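# Carry the alphabetically first office box to the door tote

## Task

Find the box in this office whose top letter is earliest in the alphabet and set it inside the tote near the door, fully within the tote's rim. All other boxes must stay on their own desks. The robot must not tip over or finish leaning, and the result has to hold by itself without the robot supporting anything at the end.

## Robot and tools

Robot: a Hello Robot Stretch 4, one arm only. It has an omni-wheel base, a lift that slides up a mast, an arm that telescopes straight forward, a three-joint wrist (yaw, pitch, roll) and a two-finger gripper. It stands about 1.6 m tall; the base rim lies within 0.23 m of the base origin.

Frames: the base frame sits on the floor under the base centre, x ahead, y to the left, z up. hand_pose is reported in this frame, for a point between the open fingertips; with all wrist joints at zero its axes line up with the base frame. The printed hand position may be somewhat wrong. The odometry frame is the base frame as it was when the scene began.

execute_actions takes "actions", a list holding one action or nothing (empty just reports state and images), and optional "cameras" (head_camera, head_left_camera, head_right_camera, wrist_camera, or all; omitted/null means all, [] means none). An action may contain "base", "joints" or both, plus optional "pace" and "contact_limits"; alternatively {"end_of_arm": "enable_torque"} by itself, which re-powers any wrist or gripper motor that shut off. Motions in one action start together and may finish at different moments.

"base" holds exactly one relative move from the current position: {"translate_m": d} straight, forward positive, -2 to 2 m; {"strafe_m": d} sideways, left positive, -2 to 2 m; {"rotate_rad": d} on the spot, counter-clockwise positive, -3.2 to 3.2 rad. These are offsets, not places.

"joints" is a single object of absolute targets by name (not offsets): lift_m 0 to 1.2; arm_m 0 to 0.55 (extension); wrist_yaw_rad -1.134 to 4.276 (0 ahead, positive left, 3.14 tucked back, above 3.4 the arm may interfere); wrist_pitch_rad -1.117 to 4.259 (0 level, 1.57 pointing down); wrist_roll_rad -1.117 to 4.259 (0 keeps fingers level, positive turns clockwise viewed from behind); gripper_m -0.038 to 0.141, the fingertip gap in metres, negative meaning they press together. Done tolerances: lift and arm ±0.004, yaw ±0.02, pitch ±0.05, roll ±0.02, gripper ±0.004. Targets outside a joint range are clipped and reported; other bad values or unknown keys reject the whole call. One action runs at most 15 s.

"pace" is "slow", "default", "fast" or "max" (base up to 0.1/0.3/0.4/0.6 m/s and 1/2/3/4 rad/s); above lift_m 0.2 the base is slowed further, down to 0.3 m/s and 1 rad/s at full lift. "contact_limits" only takes arm_m, 0 (gentlest) to 0.75 (firmest), default 0.5.

wait: "seconds" 0 to 10; sends nothing new and returns state and images. zoom_image: "camera" plus "region" [x0, y0, x1, y1] in pixels of that camera's latest full image, origin top-left, no larger than 504 by 504. finished_scene: "scene" number; final, and reports success.

Results: base_status and joint_status tell how each motion ended. "done" (for the base, wheels turned the full amount even if slipping); "off_target" (stopped short, may still push); "contact_stop_at_<key>" (hit something; that part goes slack — a lift may sag, wheels may roll); "limit_stop_at_<name>", including limit_stop_at_tilt (leaning over 6 degrees, lift/arm/wheels slack and unresponsive until it leans less) and limit_stop_at_own_body (would hit itself; move away from the body); "torque_fault" (wrist motor overloaded and limp until enable_torque). on_its_own lists what this call didn't command; "held at" there is a target, not a position. A joint or base left out of an action may still drive toward an earlier target. If a result reports a stop, later calls in the same reply are skipped.

lidar_m: 12 horizontal distances in metres, 30-degree sectors, first straight ahead then counter-clockwise (4th left, 7th behind, 10th right); "-" means nothing seen or closer than 0.25 m. It spans roughly 0.15 m up to robot height, so table tops appear; it can miss glass, thin legs and much behind. wrist_depth_mm: 7 by 7 grid from top left of the wrist image, 100 to 2000 mm, "-" unknown; shows the robot's own parts. base_odometry counts wheel turns only; heading -3.142 to 3.142, left positive. If turned_by_wheels and turned_by_imu disagree by more than about 0.1 rad, something was hit or slipped. base_tilt in degrees, forward and right positive, with a fixed bias up to about 1.5. motor_effort: percent of maximum, positive toward higher joint values, peak of last action in brackets; readings are noisy with fixed offsets. Wheel efforts positive mean turning right.

Cameras: head_camera at the mast top looking forward-down (turn the base to look around); head_left_camera and head_right_camera are fisheyes beside it aiming steeper, showing the base and arm; wrist_camera looks along the fingers, tips near the image bottom. Calibration matrices map base-frame points into each camera.

Gripping: command gripper_m smaller than the object's width; further below squeezes harder and pulls the object toward the wrist. A firm grip shows as a clear gripper_m effort change; gripper reading and "done" do not prove a hold. If fingertips jam on a surface below, raise the lift. At scene start, unfold the wrist with lift_m 0.4 and wrist_yaw_rad 0 together.

Avoid: driving or turning with over 1 kg held while arm_m exceeds 0.2, especially fast; sustained pushing or pulling with a high gripper or high contact limit; pressing the gripper into things (torque faults); tilting the gripper up while rolled (self-collision); dropping, slamming or knocking objects. Loose objects may occasionally be bumped by the scene. The robot keeps its last command while you think.

Each tool is called after "Call:" as name(argument=value, ...) on one line, values as JSON.

## Session

Call:
execute_actions(actions=[])

Scene clock: 0.00 s.
base_odometry: x=+0.000 y=+0.000 heading=+0.000 (m, m, rad; odometry frame)
turned_by_wheels: +0.000 (rad since the last result)
turned_by_imu: +0.000 (rad since the last result)
base_tilt: forward=-0.7 right=-0.5 (deg)
lidar_m: 1.54 1.06 1.02 0.96 1.06 1.38 1.36 0.99 0.71 0.67 0.72 1.65
base_status: not commanded
joint_positions: lift_m=+0.162 arm_m=+0.000 wrist_yaw_rad=+3.134 wrist_pitch_rad=+0.022 wrist_roll_rad=+0.006 gripper_m=+0.057
joint_status: not commanded
motor_effort: lift_m=+19 arm_m=+0 wrist_yaw_rad=-1 wrist_pitch_rad=-6 wrist_roll_rad=+3 gripper_m=+0 wheel_0=+1 wheel_1=+1 wheel_2=+0 (%)
hand_pose: x=-0.1168 y=+0.0896 z=+0.3337 quat_wxyz=(+0.004, -0.011, +0.003, +1.000) (m; base frame)
wrist_depth_mm: - 135 1464 - - 1576 1281 / - 120 194 - - 1708 1255 / - 133 196 - - 1863 1281 / 136 138 - - - 1863 1229 / 1118 1618 1756 - 1756 1661 1255 / 1025 1118 194 1025 198 1118 1118 / 723 741 788 - 788 741 788
pictures: head_camera, head_left_camera, head_right_camera, wrist_camera
Images, in order (width x height): head_camera 420x560, head_left_camera 420x672, head_right_camera 420x672, wrist_camera 616x392.

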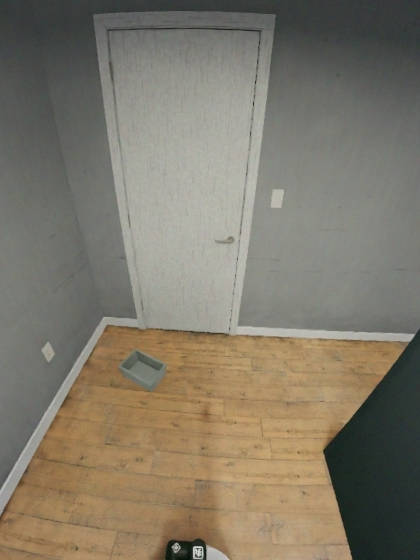

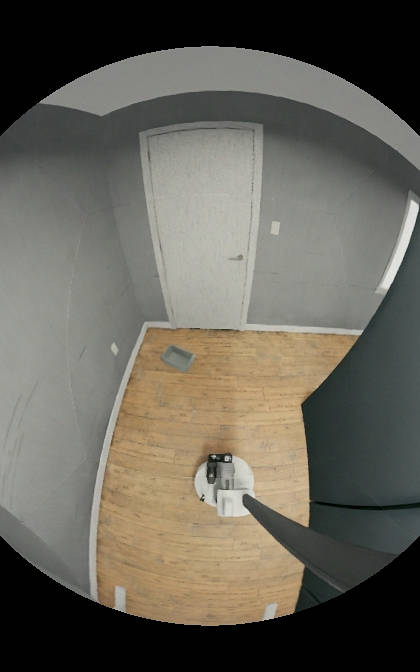

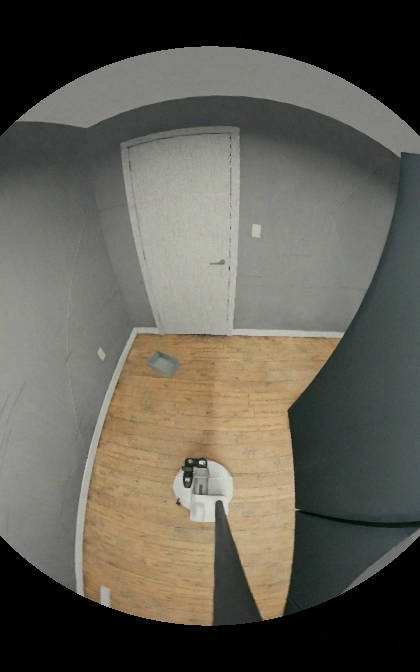

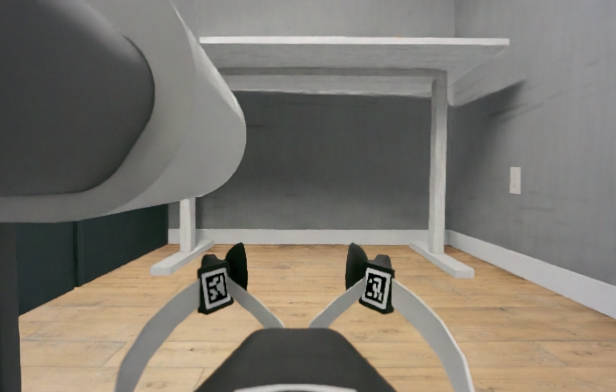

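Call:
execute_actions(actions=[{"base":{"rotate_rad":3.14},"pace":"fast"}], cameras=["head_camera"])

Call:
zoom_image(camera="head_camera", region=[60,170,360,300])

Call:
execute_actions(actions=[{"base":{"translate_m":-1.0},"pace":"fast"}], cameras=[])

Call:
execute_actions(actions=[{"base":{"strafe_m":1.8},"pace":"fast"}], cameras=["head_camera","head_left_camera"])

Scene clock: 2.63 s.
base_odometry: x=+0.000 y=+0.000 heading=+3.140 (m, m, rad; odometry frame)
turned_by_wheels: +3.140 (rad since the last result)
turned_by_imu: +3.147 (rad since the last result)
base_tilt: forward=-0.7 right=-0.6 (deg)
lidar_m: 1.32 0.96 0.70 0.68 0.72 1.67 1.57 1.04 1.00 0.97 1.07 1.36
base_status: done
joint_positions: lift_m=+0.162 arm_m=+0.000 wrist_yaw_rad=+3.134 wrist_pitch_rad=+0.022 wrist_roll_rad=+0.006 gripper_m=+0.057
joint_status: not commanded
motor_effort: lift_m=+19(19) arm_m=+0(0) wrist_yaw_rad=-1(2) wrist_pitch_rad=-5(6) wrist_roll_rad=+2(2) gripper_m=-1(1) wheel_0=-1(10) wheel_1=-1(8) wheel_2=+0(12) (%)
hand_pose: x=-0.1168 y=+0.0897 z=+0.3337 quat_wxyz=(+0.004, -0.011, +0.003, +1.000) (m; base frame)
wrist_depth_mm: - 135 1661 1576 1661 1576 1661 / - 120 195 1661 1661 1661 1661 / - 133 196 1661 1708 1708 1708 / 136 138 1618 1661 1756 1661 1661 / 1464 1661 1661 1661 1661 1661 1661 / 1078 1098 194 1042 198 1138 1118 / 723 732 778 - 788 741 778
pictures: head_camera
Images, in order (width x height): head_camera 420x560.

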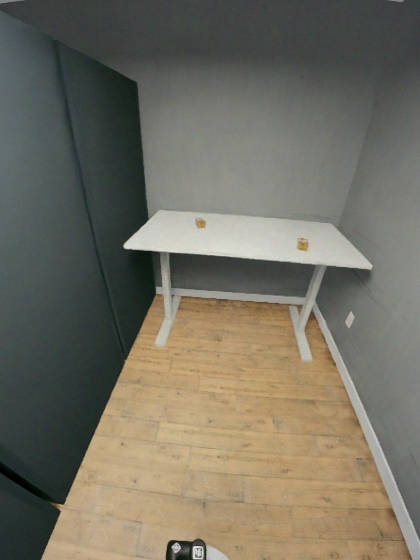

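Region (60, 170, 360, 300) of head_camera's 420x560 image, scaled by 1.680, with more detail than that image has; it fills the top 218 rows of this view, and the rest is white.

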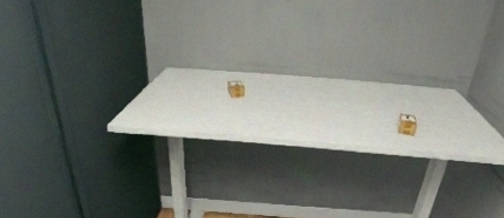

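Scene clock: 6.40 s.
base_odometry: x=+1.000 y=-0.002 heading=+3.139 (m, m, rad; odometry frame)
turned_by_wheels: +0.000 (rad since the last result)
turned_by_imu: +0.001 (rad since the last result)
base_tilt: forward=-0.7 right=-0.5 (deg)
lidar_m: 2.31 1.02 0.82 1.95 0.81 0.55 0.53 0.62 0.32 0.31 1.01 1.41
base_status: done
joint_positions: lift_m=+0.162 arm_m=+0.000 wrist_yaw_rad=+3.134 wrist_pitch_rad=+0.022 wrist_roll_rad=+0.006 gripper_m=+0.057
joint_status: not commanded
motor_effort: lift_m=+19(19) arm_m=+0(0) wrist_yaw_rad=-1(1) wrist_pitch_rad=-5(7) wrist_roll_rad=+1(1) gripper_m=-2(1) wheel_0=+0(10) wheel_1=-1(8) wheel_2=-3(14) (%)
hand_pose: x=-0.1168 y=+0.0897 z=+0.3337 quat_wxyz=(+0.004, -0.011, +0.003, +1.000) (m; base frame)
wrist_depth_mm: - 135 691 683 683 699 699 / - 121 194 683 683 707 707 / - 133 196 691 699 707 715 / 136 138 707 707 699 715 715 / 707 699 699 699 691 715 707 / 707 715 194 699 197 723 715 / 715 715 707 - 699 715 707
pictures: none
No camera images: the call's "cameras" was empty. Leave "cameras" out to get every camera's image.

Scene clock: 12.03 s.
base_odometry: x=+0.996 y=-1.802 heading=+3.140 (m, m, rad; odometry frame)
turned_by_wheels: +0.000 (rad since the last result)
turned_by_imu: +0.007 (rad since the last result)
base_tilt: forward=-0.7 right=-0.5 (deg)
lidar_m: 2.44 1.60 1.22 1.57 0.62 0.46 0.46 0.51 0.75 2.06 0.71 0.88
base_status: done
joint_positions: lift_m=+0.162 arm_m=+0.000 wrist_yaw_rad=+3.134 wrist_pitch_rad=+0.022 wrist_roll_rad=+0.006 gripper_m=+0.057
joint_status: not commanded
motor_effort: lift_m=+19(18) arm_m=+0(1) wrist_yaw_rad=-1(1) wrist_pitch_rad=-7(7) wrist_roll_rad=+2(0) gripper_m=-2(2) wheel_0=+2(12) wheel_1=-1(14) wheel_2=+0(3) (%)
hand_pose: x=-0.1168 y=+0.0897 z=+0.3337 quat_wxyz=(+0.004, -0.011, +0.003, +1.000) (m; base frame)
wrist_depth_mm: - 135 597 603 603 597 597 / - 121 194 603 603 597 597 / - 133 196 603 603 603 603 / 136 138 609 615 609 603 603 / 615 615 621 615 615 609 615 / 627 627 195 615 198 621 615 / 615 621 609 - 615 609 609
pictures: head_camera, head_left_camera
Images, in order (width x height): head_camera 420x560, head_left_camera 420x672.

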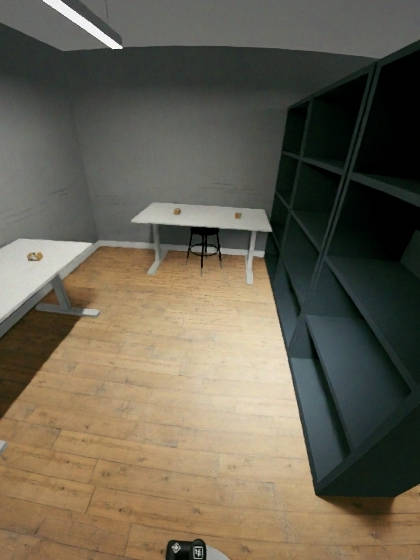

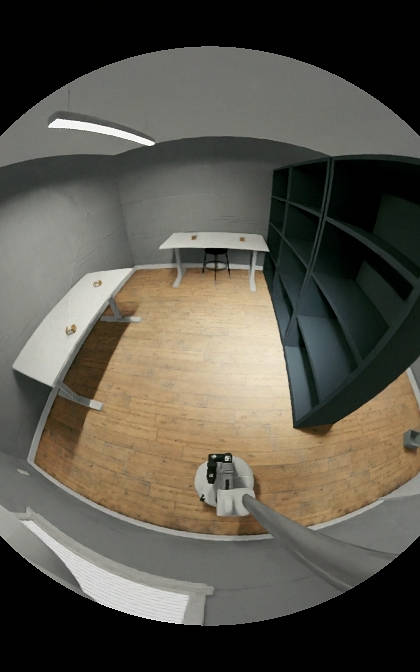

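First letters unread, unfortunately.

Call:
execute_actions(actions=[{"base":{"translate_m":1.9},"pace":"fast"}], cameras=["head_camera"])

Call:
zoom_image(camera="head_camera", region=[80,240,330,340])

Call:
execute_actions(actions=[{"base":{"rotate_rad":2.0},"pace":"fast"}], cameras=[])

Call:
execute_actions(actions=[{"base":{"translate_m":0.6},"pace":"fast"}], cameras=["head_camera"])

Call:
zoom_image(camera="head_camera", region=[80,230,330,340])

Scene clock: 18.27 s.
base_odometry: x=-0.904 y=-1.799 heading=+3.140 (m, m, rad; odometry frame)
turned_by_wheels: +0.000 (rad since the last result)
turned_by_imu: +0.000 (rad since the last result)
base_tilt: forward=-0.6 right=-0.5 (deg)
lidar_m: 0.51 0.56 0.84 1.04 1.13 1.64 2.40 0.92 0.69 0.67 0.69 0.55
base_status: done
joint_positions: lift_m=+0.162 arm_m=+0.000 wrist_yaw_rad=+3.134 wrist_pitch_rad=+0.022 wrist_roll_rad=+0.006 gripper_m=+0.057
joint_status: not commanded
motor_effort: lift_m=+19(18) arm_m=+0(0) wrist_yaw_rad=-1(1) wrist_pitch_rad=-5(8) wrist_roll_rad=+2(3) gripper_m=-1(3) wheel_0=+0(3) wheel_1=+2(8) wheel_2=+2(14) (%)
hand_pose: x=-0.1168 y=+0.0897 z=+0.3337 quat_wxyz=(+0.004, -0.011, +0.003, +1.000) (m; base frame)
wrist_depth_mm: - 135 - - - - - / - 121 194 - - - - / - 133 196 - - - - / 136 138 - - - - - / 1499 1499 1983 - - - - / 1008 1098 195 1025 198 1118 1138 / 723 732 768 - 778 741 788
pictures: head_camera
Images, in order (width x height): head_camera 420x560.

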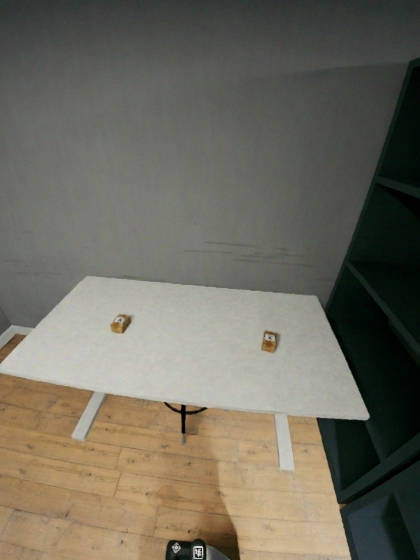

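Region (80, 240, 330, 340) of head_camera's 420x560 image, scaled by 2.016, with more detail than that image has; it fills the top 202 rows of this view, and the rest is white.

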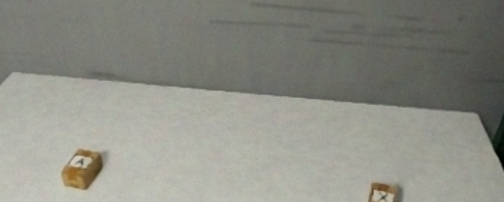

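Scene clock: 20.20 s.
base_odometry: x=-0.904 y=-1.799 heading=-1.143 (m, m, rad; odometry frame)
turned_by_wheels: +2.000 (rad since the last result)
turned_by_imu: +2.005 (rad since the last result)
base_tilt: forward=-0.7 right=-0.4 (deg)
lidar_m: 1.07 1.49 2.35 1.01 0.71 0.68 0.73 0.55 0.51 0.56 0.74 1.04
base_status: done
joint_positions: lift_m=+0.162 arm_m=+0.000 wrist_yaw_rad=+3.134 wrist_pitch_rad=+0.022 wrist_roll_rad=+0.006 gripper_m=+0.057
joint_status: not commanded
motor_effort: lift_m=+18(19) arm_m=+0(0) wrist_yaw_rad=-1(1) wrist_pitch_rad=-6(6) wrist_roll_rad=+2(2) gripper_m=-2(3) wheel_0=+1(12) wheel_1=+0(9) wheel_2=+3(11) (%)
hand_pose: x=-0.1168 y=+0.0897 z=+0.3337 quat_wxyz=(+0.004, -0.011, +0.003, +1.000) (m; base frame)
wrist_depth_mm: - 135 878 1042 1160 1060 976 / - 120 194 1060 1160 1060 976 / - 133 197 946 946 917 878 / 136 138 917 1098 1205 1078 991 / 917 1499 1229 1078 1160 1078 976 / 904 1060 194 878 198 917 917 / 723 723 778 - 732 676 647
pictures: none
No camera images: the call's "cameras" was empty. Leave "cameras" out to get every camera's image.

Scene clock: 23.00 s.
base_odometry: x=-0.655 y=-2.345 heading=-1.143 (m, m, rad; odometry frame)
turned_by_wheels: +0.000 (rad since the last result)
turned_by_imu: +0.000 (rad since the last result)
base_tilt: forward=-0.7 right=-0.5 (deg)
lidar_m: 0.52 0.73 2.05 2.17 1.27 1.20 1.23 0.87 0.82 0.86 0.55 0.49
base_status: done
joint_positions: lift_m=+0.162 arm_m=+0.000 wrist_yaw_rad=+3.134 wrist_pitch_rad=+0.022 wrist_roll_rad=+0.006 gripper_m=+0.057
joint_status: not commanded
motor_effort: lift_m=+18(18) arm_m=-1(0) wrist_yaw_rad=-1(1) wrist_pitch_rad=-5(5) wrist_roll_rad=+2(1) gripper_m=-3(3) wheel_0=+1(9) wheel_1=+0(9) wheel_2=+3(12) (%)
hand_pose: x=-0.1168 y=+0.0897 z=+0.3337 quat_wxyz=(+0.004, -0.011, +0.003, +1.000) (m; base frame)
wrist_depth_mm: - 134 1576 1499 1430 1308 1205 / - 120 195 1618 1708 1537 1366 / - 133 196 1576 1661 1281 1205 / 136 138 - 1661 1708 1499 1397 / 1537 1708 1661 1537 1661 1397 1397 / 1098 1118 194 1042 197 1118 1025 / 723 732 768 - 778 741 768
pictures: head_camera
Images, in order (width x height): head_camera 420x560.

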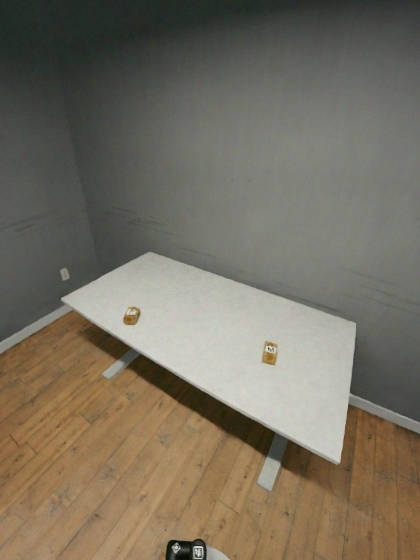

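Region (80, 230, 330, 340) of head_camera's 420x560 image, scaled by 2.016, with more detail than that image has; it fills the top 222 rows of this view, and the rest is white.

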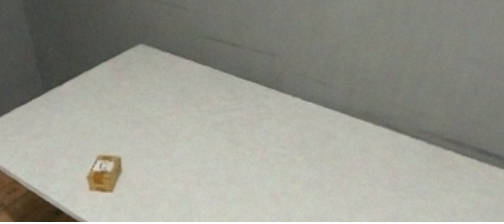

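Call:
zoom_image(camera="head_camera", region=[110,295,290,375])

Call:
execute_actions(actions=[{"base":{"rotate_rad":-2.0},"joints":{"lift_m":0.95},"pace":"fast"}], cameras=[])

Call:
execute_actions(actions=[{"base":{"translate_m":0.3},"joints":{"wrist_yaw_rad":0,"wrist_pitch_rad":0.7,"gripper_m":0.13,"arm_m":0.2}}], cameras=["head_camera","wrist_camera"])

Region (110, 295, 290, 375) of head_camera's 420x560 image, scaled by 2.800, with more detail than that image has.

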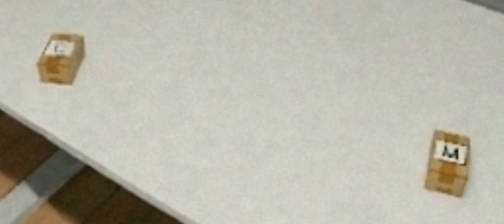

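Scene clock: 26.33 s.
base_odometry: x=-0.655 y=-2.345 heading=+3.140 (m, m, rad; odometry frame)
turned_by_wheels: -2.000 (rad since the last result)
turned_by_imu: -2.004 (rad since the last result)
base_tilt: forward=-0.6 right=-0.5 (deg)
lidar_m: 0.82 0.90 0.52 0.51 0.54 0.82 2.13 1.66 1.24 1.20 1.10 0.84
base_status: done
joint_positions: lift_m=+0.950 arm_m=+0.000 wrist_yaw_rad=+3.134 wrist_pitch_rad=+0.022 wrist_roll_rad=+0.006 gripper_m=+0.057
joint_status: all done
motor_effort: lift_m=+20(23) arm_m=-1(1) wrist_yaw_rad=-1(2) wrist_pitch_rad=-8(6) wrist_roll_rad=+1(1) gripper_m=-1(3) wheel_0=-1(7) wheel_1=+0(12) wheel_2=-2(9) (%)
hand_pose: x=-0.1168 y=+0.0897 z=+1.1217 quat_wxyz=(+0.004, -0.011, +0.003, +1.000) (m; base frame)
wrist_depth_mm: - 135 - - - - 1756 / - 120 195 - - - 1756 / - 133 196 - - - 1756 / 136 138 - - - - 1808 / - - - - - - 1756 / - - 194 - 198 1336 1308 / - - - - - 917 917
pictures: none
No camera images: the call's "cameras" was empty. Leave "cameras" out to get every camera's image.

Scene clock: 28.80 s.
base_odometry: x=-0.955 y=-2.344 heading=+3.141 (m, m, rad; odometry frame)
turned_by_wheels: +0.000 (rad since the last result)
turned_by_imu: +0.000 (rad since the last result)
base_tilt: forward=-0.7 right=-0.5 (deg)
lidar_m: 0.51 0.57 1.34 0.50 0.51 0.79 2.41 1.68 1.25 1.22 0.70 0.54
base_status: done
joint_positions: lift_m=+0.950 arm_m=+0.199 wrist_yaw_rad=+0.001 wrist_pitch_rad=+0.702 wrist_roll_rad=+0.006 gripper_m=+0.130
joint_status: all done
motor_effort: lift_m=+20(21) arm_m=+6(7) wrist_yaw_rad=-3(9) wrist_pitch_rad=-3(6) wrist_roll_rad=+2(2) gripper_m=+3(2) wheel_0=+2(9) wheel_1=+1(7) wheel_2=-1(11) (%)
hand_pose: x=+0.5902 y=-0.0873 z=+0.9418 quat_wxyz=(+0.939, +0.003, +0.344, -0.001) (m; base frame)
wrist_depth_mm: 842 842 842 820 820 809 809 / 931 904 891 878 878 878 878 / 1060 732 732 741 741 759 768 / 640 597 609 574 615 621 634 / 517 517 521 521 530 535 535 / 449 430 436 445 439 455 466 / 399 394 404 - 410 410 410
pictures: head_camera, wrist_camera
camera_calibration (this result's frames):
wrist_camera: T_world_to_cam=[[-0.0266113, -0.999492, 0.0175236, -0.0929125], [-0.673903, 0.00498953, -0.738803, 1.13934], [0.73834, -0.0314697, -0.673694, 0.426148], [0, 0, 0, 1]] pos_world=[0.45069, -0.0851393, 1.13047]
Images, in order (width x height): head_camera 420x560, wrist_camera 616x392.

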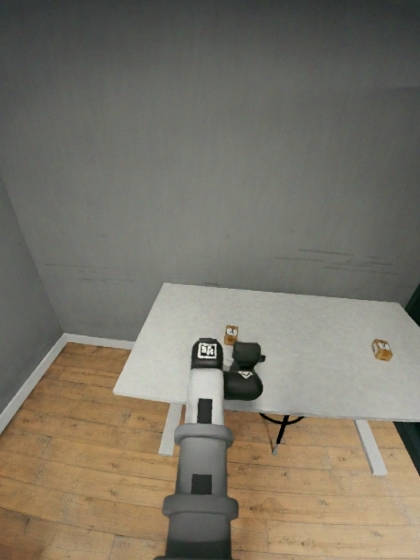

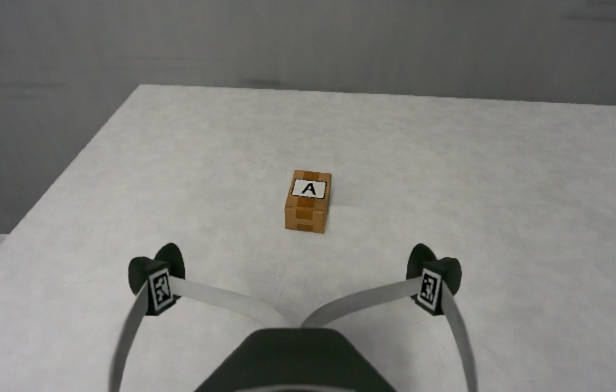

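Call:
execute_actions(actions=[{"joints":{"arm_m":0.47,"lift_m":0.84}}], cameras=[])

Call:
execute_actions(actions=[{"joints":{"lift_m":0.76}}], cameras=["wrist_camera"])

Call:
execute_actions(actions=[{"joints":{"gripper_m":0.02}}], cameras=[])

Call:
execute_actions(actions=[{"joints":{"lift_m":0.85}}], cameras=["wrist_camera"])

Scene clock: 31.13 s.
base_odometry: x=-0.955 y=-2.344 heading=+3.141 (m, m, rad; odometry frame)
turned_by_wheels: +0.000 (rad since the last result)
turned_by_imu: +0.000 (rad since the last result)
base_tilt: forward=-0.7 right=-0.5 (deg)
lidar_m: 0.52 0.57 1.33 0.49 0.53 0.78 2.41 1.68 1.26 1.22 0.71 0.55
base_status: not commanded
joint_positions: lift_m=+0.840 arm_m=+0.469 wrist_yaw_rad=+0.000 wrist_pitch_rad=+0.702 wrist_roll_rad=+0.006 gripper_m=+0.130
joint_status: all done
motor_effort: lift_m=+16(19) arm_m=+7(8) wrist_yaw_rad=-2(3) wrist_pitch_rad=-5(5) wrist_roll_rad=+2(2) gripper_m=+1(1) wheel_0=+2(2) wheel_1=+1(1) wheel_2=-1(1) (%)
hand_pose: x=+0.8600 y=-0.0874 z=+0.8321 quat_wxyz=(+0.939, +0.003, +0.344, -0.001) (m; base frame)
wrist_depth_mm: 585 585 580 580 574 569 559 / 647 627 627 621 627 621 627 / 530 535 539 539 549 554 559 / 439 442 449 452 455 455 462 / 377 382 384 387 389 389 392 / 332 319 320 273 324 334 343 / 294 290 297 - 300 300 303
pictures: none
No camera images: the call's "cameras" was empty. Leave "cameras" out to get every camera's image.

Scene clock: 32.43 s.
base_odometry: x=-0.955 y=-2.344 heading=+3.141 (m, m, rad; odometry frame)
turned_by_wheels: +0.000 (rad since the last result)
turned_by_imu: +0.000 (rad since the last result)
base_tilt: forward=-0.7 right=-0.5 (deg)
lidar_m: 0.52 0.56 1.32 0.50 0.51 0.79 2.41 1.70 1.26 1.20 0.70 0.54
base_status: not commanded
joint_positions: lift_m=+0.760 arm_m=+0.469 wrist_yaw_rad=+0.000 wrist_pitch_rad=+0.702 wrist_roll_rad=+0.006 gripper_m=+0.130
joint_status: all done
motor_effort: lift_m=+16(16) arm_m=+7(7) wrist_yaw_rad=-2(2) wrist_pitch_rad=-4(6) wrist_roll_rad=+2(2) gripper_m=+1(1) wheel_0=+2(2) wheel_1=+1(1) wheel_2=-1(1) (%)
hand_pose: x=+0.8600 y=-0.0874 z=+0.7521 quat_wxyz=(+0.939, +0.003, +0.344, -0.001) (m; base frame)
wrist_depth_mm: 585 574 580 574 569 569 564 / 488 492 492 500 508 517 525 / 389 392 397 399 402 407 410 / 324 327 330 322 336 336 340 / 279 279 283 222 271 287 290 / 244 235 236 198 205 246 252 / 216 213 220 - 222 223 224
pictures: wrist_camera
camera_calibration (this result's frames):
wrist_camera: T_world_to_cam=[[-0.0270583, -0.99948, 0.0175286, -0.0821244], [-0.674036, 0.00529297, -0.73868, 1.18107], [0.738203, -0.0318023, -0.673828, 0.0992801], [0, 0, 0, 1]] pos_world=[0.720574, -0.0851757, 0.940772]
Images, in order (width x height): wrist_camera 616x392.

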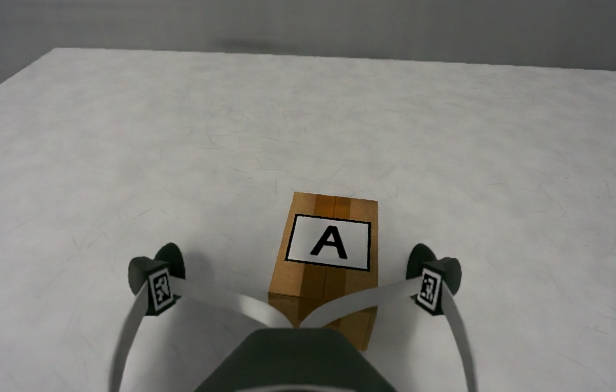

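Scene clock: 34.43 s.
base_odometry: x=-0.955 y=-2.344 heading=+3.141 (m, m, rad; odometry frame)
turned_by_wheels: +0.000 (rad since the last result)
turned_by_imu: +0.000 (rad since the last result)
base_tilt: forward=-0.6 right=-0.5 (deg)
lidar_m: 0.53 0.57 1.33 0.50 0.53 0.75 2.42 1.67 1.26 1.22 0.72 0.54
base_status: not commanded
joint_positions: lift_m=+0.760 arm_m=+0.469 wrist_yaw_rad=+0.000 wrist_pitch_rad=+0.702 wrist_roll_rad=+0.006 gripper_m=+0.020
joint_status: all done
motor_effort: lift_m=+16(16) arm_m=+7(7) wrist_yaw_rad=-2(2) wrist_pitch_rad=-7(5) wrist_roll_rad=+1(1) gripper_m=-17(16) wheel_0=+2(2) wheel_1=+1(1) wheel_2=-1(1) (%)
hand_pose: x=+0.8599 y=-0.0874 z=+0.7520 quat_wxyz=(+0.939, +0.003, +0.344, -0.001) (m; base frame)
wrist_depth_mm: 585 574 591 574 569 564 564 / 484 488 500 496 508 517 521 / 387 392 394 397 399 407 413 / 324 327 327 332 336 336 340 / 277 279 273 213 286 287 289 / 243 234 190 188 194 250 251 / 216 216 218 - 221 217 223
pictures: none
No camera images: the call's "cameras" was empty. Leave "cameras" out to get every camera's image.

Scene clock: 35.80 s.
base_odometry: x=-0.955 y=-2.344 heading=+3.141 (m, m, rad; odometry frame)
turned_by_wheels: +0.000 (rad since the last result)
turned_by_imu: +0.000 (rad since the last result)
base_tilt: forward=-0.6 right=-0.5 (deg)
lidar_m: 0.53 0.57 1.34 0.48 0.54 0.77 2.42 1.68 1.28 1.23 0.69 0.54
base_status: not commanded
joint_positions: lift_m=+0.850 arm_m=+0.469 wrist_yaw_rad=+0.000 wrist_pitch_rad=+0.703 wrist_roll_rad=+0.006 gripper_m=+0.020
joint_status: all done
motor_effort: lift_m=+21(22) arm_m=+7(7) wrist_yaw_rad=-2(2) wrist_pitch_rad=-6(7) wrist_roll_rad=+2(1) gripper_m=-19(16) wheel_0=+2(2) wheel_1=+1(1) wheel_2=-1(1) (%)
hand_pose: x=+0.8599 y=-0.0874 z=+0.8416 quat_wxyz=(+0.939, +0.003, +0.344, -0.001) (m; base frame)
wrist_depth_mm: 585 585 580 580 569 569 559 / 647 634 627 640 627 634 621 / 569 544 554 559 564 569 580 / 455 455 462 466 466 469 477 / 387 392 382 213 402 404 404 / 340 327 191 189 195 349 351 / 301 301 306 - 310 304 312
pictures: wrist_camera
camera_calibration (this result's frames):
wrist_camera: T_world_to_cam=[[-0.0270441, -0.99948, 0.0175503, -0.0837268], [-0.674623, 0.00529269, -0.738144, 1.24711], [0.737667, -0.0318022, -0.674415, 0.16062], [0, 0, 0, 1]] pos_world=[0.720579, -0.0851757, 1.03034]
Images, in order (width x height): wrist_camera 616x392.

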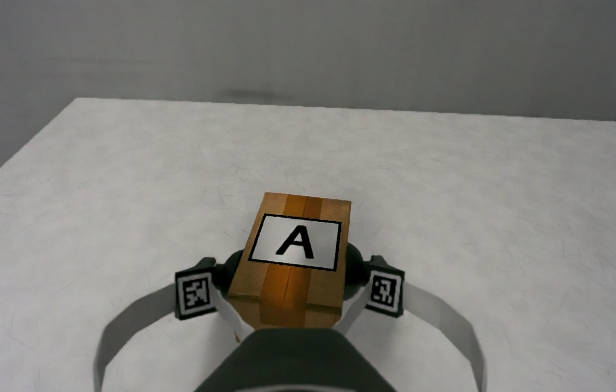

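Call:
execute_actions(actions=[{"base":{"translate_m":-1.9},"joints":{"arm_m":0.1},"pace":"fast"}], cameras=[])

Call:
execute_actions(actions=[{"base":{"rotate_rad":-1.6},"joints":{"lift_m":0.3}}], cameras=[])

Call:
execute_actions(actions=[{"base":{"translate_m":2.0},"pace":"fast"}], cameras=["head_camera","wrist_camera"])

Scene clock: 42.27 s.
base_odometry: x=+0.945 y=-2.347 heading=+3.140 (m, m, rad; odometry frame)
turned_by_wheels: +0.000 (rad since the last result)
turned_by_imu: +0.003 (rad since the last result)
base_tilt: forward=-0.7 right=-0.5 (deg)
lidar_m: 2.42 0.85 0.69 1.41 0.68 0.48 0.46 0.49 0.77 1.38 1.19 1.70
base_status: done
joint_positions: lift_m=+0.850 arm_m=+0.101 wrist_yaw_rad=+0.000 wrist_pitch_rad=+0.703 wrist_roll_rad=+0.006 gripper_m=+0.020
joint_status: all done
motor_effort: lift_m=+21(21) arm_m=-6(7) wrist_yaw_rad=-1(2) wrist_pitch_rad=-7(9) wrist_roll_rad=+1(1) gripper_m=-17(17) wheel_0=-1(6) wheel_1=-1(7) wheel_2=-3(11) (%)
hand_pose: x=+0.4921 y=-0.0874 z=+0.8415 quat_wxyz=(+0.939, +0.003, +0.344, -0.001) (m; base frame)
wrist_depth_mm: 1008 - - - - - 1661 / 1808 - - - - - 1921 / 1661 1756 1808 1808 1808 1863 1708 / 1464 1499 1499 1537 1537 1499 1499 / 1255 1308 1255 213 1308 1308 1336 / 1098 1060 190 189 194 1118 1160 / 991 991 1008 - 1025 991 1042
pictures: none
No camera images: the call's "cameras" was empty. Leave "cameras" out to get every camera's image.

Scene clock: 45.40 s.
base_odometry: x=+0.945 y=-2.347 heading=+1.541 (m, m, rad; odometry frame)
turned_by_wheels: -1.600 (rad since the last result)
turned_by_imu: -1.603 (rad since the last result)
base_tilt: forward=-0.7 right=-0.5 (deg)
lidar_m: 1.56 1.19 1.65 2.45 0.91 0.70 1.42 0.72 0.47 0.45 0.49 0.70
base_status: done
joint_positions: lift_m=+0.300 arm_m=+0.101 wrist_yaw_rad=+0.000 wrist_pitch_rad=+0.703 wrist_roll_rad=+0.006 gripper_m=+0.020
joint_status: all done
motor_effort: lift_m=+17(18) arm_m=-7(6) wrist_yaw_rad=-1(2) wrist_pitch_rad=-8(9) wrist_roll_rad=+2(1) gripper_m=-18(19) wheel_0=+0(4) wheel_1=+2(9) wheel_2=+1(8) (%)
hand_pose: x=+0.4922 y=-0.0874 z=+0.2919 quat_wxyz=(+0.939, +0.003, +0.344, -0.001) (m; base frame)
wrist_depth_mm: 809 1118 1430 1464 1366 854 609 / 842 1025 1060 1078 1098 878 597 / 831 842 854 866 866 809 591 / 699 699 715 723 723 723 585 / 603 603 591 211 615 627 574 / 525 504 190 188 195 549 535 / 469 466 473 - 480 469 484
pictures: none
No camera images: the call's "cameras" was empty. Leave "cameras" out to get every camera's image.

Scene clock: 51.67 s.
base_odometry: x=+1.006 y=-0.347 heading=+1.541 (m, m, rad; odometry frame)
turned_by_wheels: +0.000 (rad since the last result)
turned_by_imu: -0.001 (rad since the last result)
base_tilt: forward=-0.7 right=-0.5 (deg)
lidar_m: 0.60 1.35 1.86 1.55 0.61 0.57 1.89 0.74 0.56 0.50 0.51 0.78
base_status: done
joint_positions: lift_m=+0.300 arm_m=+0.101 wrist_yaw_rad=+0.000 wrist_pitch_rad=+0.703 wrist_roll_rad=+0.006 gripper_m=+0.020
joint_status: not commanded
motor_effort: lift_m=+17(17) arm_m=-6(6) wrist_yaw_rad=-1(1) wrist_pitch_rad=-8(8) wrist_roll_rad=+1(2) gripper_m=-18(18) wheel_0=-1(10) wheel_1=+0(6) wheel_2=+1(13) (%)
hand_pose: x=+0.4922 y=-0.0874 z=+0.2918 quat_wxyz=(+0.939, +0.003, +0.344, -0.001) (m; base frame)
wrist_depth_mm: 891 891 891 917 904 866 654 / 931 960 976 976 976 891 609 / 842 854 854 699 866 842 603 / 699 699 615 549 723 723 615 / 597 597 459 212 615 627 591 / 521 504 190 189 193 539 544 / 469 462 473 - 480 469 480
pictures: head_camera, wrist_camera
camera_calibration (this result's frames):
wrist_camera: T_world_to_cam=[[-0.0271034, -0.999478, 0.0175577, -0.0840105], [-0.674775, 0.0053338, -0.738005, 0.593294], [0.737526, -0.0318499, -0.674567, 0.0612379], [0, 0, 0, 1]] pos_world=[0.352898, -0.0851808, 0.480638]
Images, in order (width x height): head_camera 420x560, wrist_camera 616x392.

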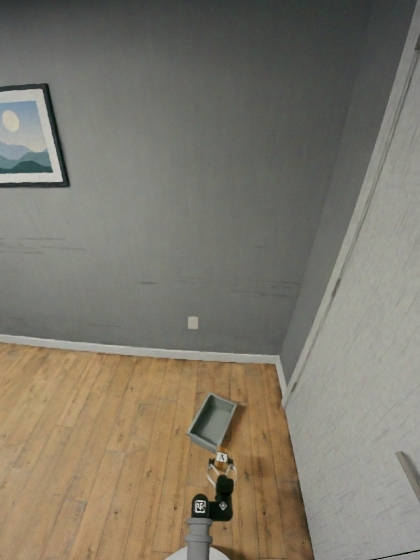

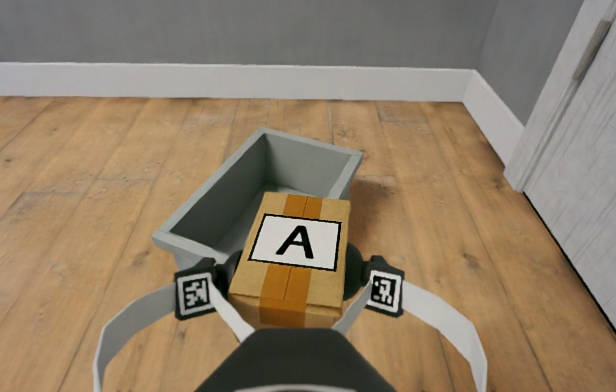

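Call:
execute_actions(actions=[{"base":{"strafe_m":0.07},"joints":{"arm_m":0.52,"wrist_pitch_rad":1.3,"wrist_yaw_rad":-0.4,"lift_m":0.4}}], cameras=["head_camera","wrist_camera"])

Scene clock: 54.30 s.
base_odometry: x=+0.936 y=-0.345 heading=+1.540 (m, m, rad; odometry frame)
turned_by_wheels: +0.000 (rad since the last result)
turned_by_imu: +0.001 (rad since the last result)
base_tilt: forward=-0.7 right=-0.6 (deg)
lidar_m: 0.60 1.32 1.86 1.55 0.60 0.53 2.40 0.84 0.63 0.56 0.59 0.74
base_status: done
joint_positions: lift_m=+0.400 arm_m=+0.519 wrist_yaw_rad=-0.400 wrist_pitch_rad=+1.301 wrist_roll_rad=+0.006 gripper_m=+0.020
joint_status: all done
motor_effort: lift_m=+21(23) arm_m=+7(8) wrist_yaw_rad=-2(6) wrist_pitch_rad=-1(8) wrist_roll_rad=+1(0) gripper_m=-16(18) wheel_0=+0(10) wheel_1=-1(9) wheel_2=+0(1) (%)
hand_pose: x=+0.7265 y=-0.1105 z=+0.3000 quat_wxyz=(+0.780, +0.122, +0.593, -0.160) (m; base frame)
wrist_depth_mm: 597 603 609 609 621 621 535 / 580 585 585 597 597 603 569 / 554 559 530 488 569 574 569 / 530 539 530 544 544 559 559 / 517 521 413 212 525 535 539 / 500 500 190 189 194 512 521 / 480 484 387 - 500 496 500
pictures: head_camera, wrist_camera
camera_calibration (this result's frames):
wrist_camera: T_world_to_cam=[[-0.400626, -0.915757, 0.029786, 0.176114], [-0.894321, 0.383766, -0.230031, 0.8065], [0.199222, -0.118795, -0.972727, 0.364044], [0, 0, 0, 1]] pos_world=[0.719301, -0.104983, 0.53439]
Images, in order (width x height): head_camera 420x560, wrist_camera 616x392.

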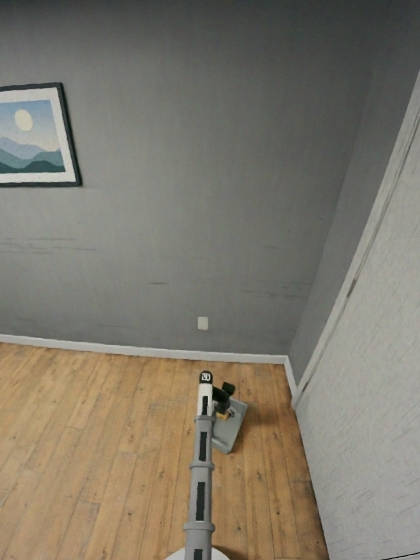

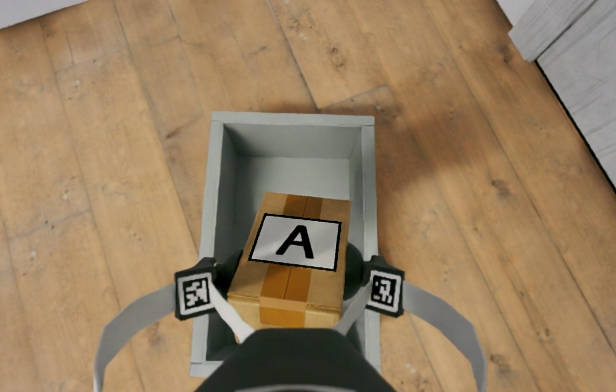

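Call:
execute_actions(actions=[{"joints":{"arm_m":0.545,"lift_m":0.17}}], cameras=[])

Call:
execute_actions(actions=[{"joints":{"gripper_m":0.085}}], cameras=[])

Call:
execute_actions(actions=[{"joints":{"lift_m":0.4}}], cameras=["wrist_camera"])

Call:
finished_scene(scene=1)

Scene clock: 56.53 s.
base_odometry: x=+0.936 y=-0.345 heading=+1.540 (m, m, rad; odometry frame)
turned_by_wheels: +0.000 (rad since the last result)
turned_by_imu: +0.000 (rad since the last result)
base_tilt: forward=-0.6 right=-0.6 (deg)
lidar_m: 0.65 1.34 1.89 1.55 0.60 0.52 2.40 0.86 0.61 0.57 0.58 0.81
base_status: not commanded
joint_positions: lift_m=+0.170 arm_m=+0.544 wrist_yaw_rad=-0.400 wrist_pitch_rad=+1.301 wrist_roll_rad=+0.006 gripper_m=+0.020
joint_status: all done
motor_effort: lift_m=+17(19) arm_m=+7(7) wrist_yaw_rad=-2(2) wrist_pitch_rad=-1(2) wrist_roll_rad=+2(1) gripper_m=-18(19) wheel_0=+0(0) wheel_1=-1(1) wheel_2=+0(0) (%)
hand_pose: x=+0.7515 y=-0.1104 z=+0.0703 quat_wxyz=(+0.780, +0.123, +0.593, -0.160) (m; base frame)
wrist_depth_mm: 343 340 246 244 242 355 362 / 330 230 297 312 290 340 345 / 319 213 317 322 319 325 332 / 306 198 306 310 307 211 320 / 296 199 264 212 253 208 307 / 283 174 190 189 193 182 297 / 276 186 276 - 274 189 286
pictures: none
No camera images: the call's "cameras" was empty. Leave "cameras" out to get every camera's image.

Scene clock: 58.00 s.
base_odometry: x=+0.936 y=-0.345 heading=+1.540 (m, m, rad; odometry frame)
turned_by_wheels: +0.000 (rad since the last result)
turned_by_imu: +0.000 (rad since the last result)
base_tilt: forward=-0.6 right=-0.5 (deg)
lidar_m: 0.65 1.35 1.88 1.55 0.56 0.53 2.41 0.85 0.61 0.57 0.58 0.81
base_status: not commanded
joint_positions: lift_m=+0.170 arm_m=+0.544 wrist_yaw_rad=-0.400 wrist_pitch_rad=+1.301 wrist_roll_rad=+0.006 gripper_m=+0.085
joint_status: all done
motor_effort: lift_m=+17(16) arm_m=+7(7) wrist_yaw_rad=-2(2) wrist_pitch_rad=-4(3) wrist_roll_rad=+1(1) gripper_m=+0(17) wheel_0=+1(0) wheel_1=-1(1) wheel_2=-1(1) (%)
hand_pose: x=+0.7515 y=-0.1104 z=+0.0703 quat_wxyz=(+0.780, +0.123, +0.593, -0.160) (m; base frame)
wrist_depth_mm: 343 340 246 244 241 357 362 / 330 230 297 310 290 338 347 / 319 213 317 322 317 327 330 / 306 213 306 310 307 211 319 / 296 198 296 250 252 208 306 / 286 175 238 241 227 190 297 / 274 171 274 - 274 175 286
pictures: none
No camera images: the call's "cameras" was empty. Leave "cameras" out to get every camera's image.

Scene clock: 60.03 s.
base_odometry: x=+0.936 y=-0.345 heading=+1.540 (m, m, rad; odometry frame)
turned_by_wheels: +0.000 (rad since the last result)
turned_by_imu: +0.000 (rad since the last result)
base_tilt: forward=-0.6 right=-0.5 (deg)
lidar_m: 0.62 1.34 1.87 1.56 0.60 0.54 2.39 0.87 0.63 0.54 0.58 0.70
base_status: not commanded
joint_positions: lift_m=+0.400 arm_m=+0.544 wrist_yaw_rad=-0.400 wrist_pitch_rad=+1.301 wrist_roll_rad=+0.006 gripper_m=+0.085
joint_status: all done
motor_effort: lift_m=+21(22) arm_m=+7(7) wrist_yaw_rad=-2(2) wrist_pitch_rad=-4(2) wrist_roll_rad=+1(1) gripper_m=-1(1) wheel_0=+0(0) wheel_1=-1(1) wheel_2=-1(0) (%)
hand_pose: x=+0.7515 y=-0.1104 z=+0.3000 quat_wxyz=(+0.780, +0.123, +0.593, -0.160) (m; base frame)
wrist_depth_mm: 591 603 603 609 627 621 539 / 580 580 585 591 597 603 574 / 554 559 559 508 574 585 580 / 530 535 544 544 544 559 564 / 517 521 517 525 517 535 535 / 500 500 387 459 392 517 517 / 480 484 484 - 492 496 500
pictures: wrist_camera
camera_calibration (this result's frames):
wrist_camera: T_world_to_cam=[[-0.400629, -0.915756, 0.0297886, 0.186135], [-0.89436, 0.383793, -0.229833, 0.82879], [0.199038, -0.118719, -0.972774, 0.359244], [0, 0, 0, 1]] pos_world=[0.744305, -0.10498, 0.534402]
Images, in order (width x height): wrist_camera 616x392.

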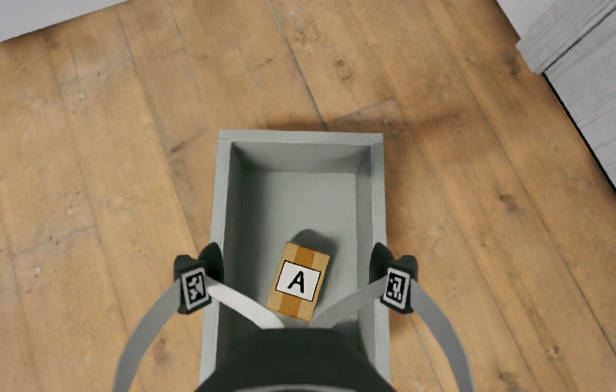

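The scene is finished: the task was done.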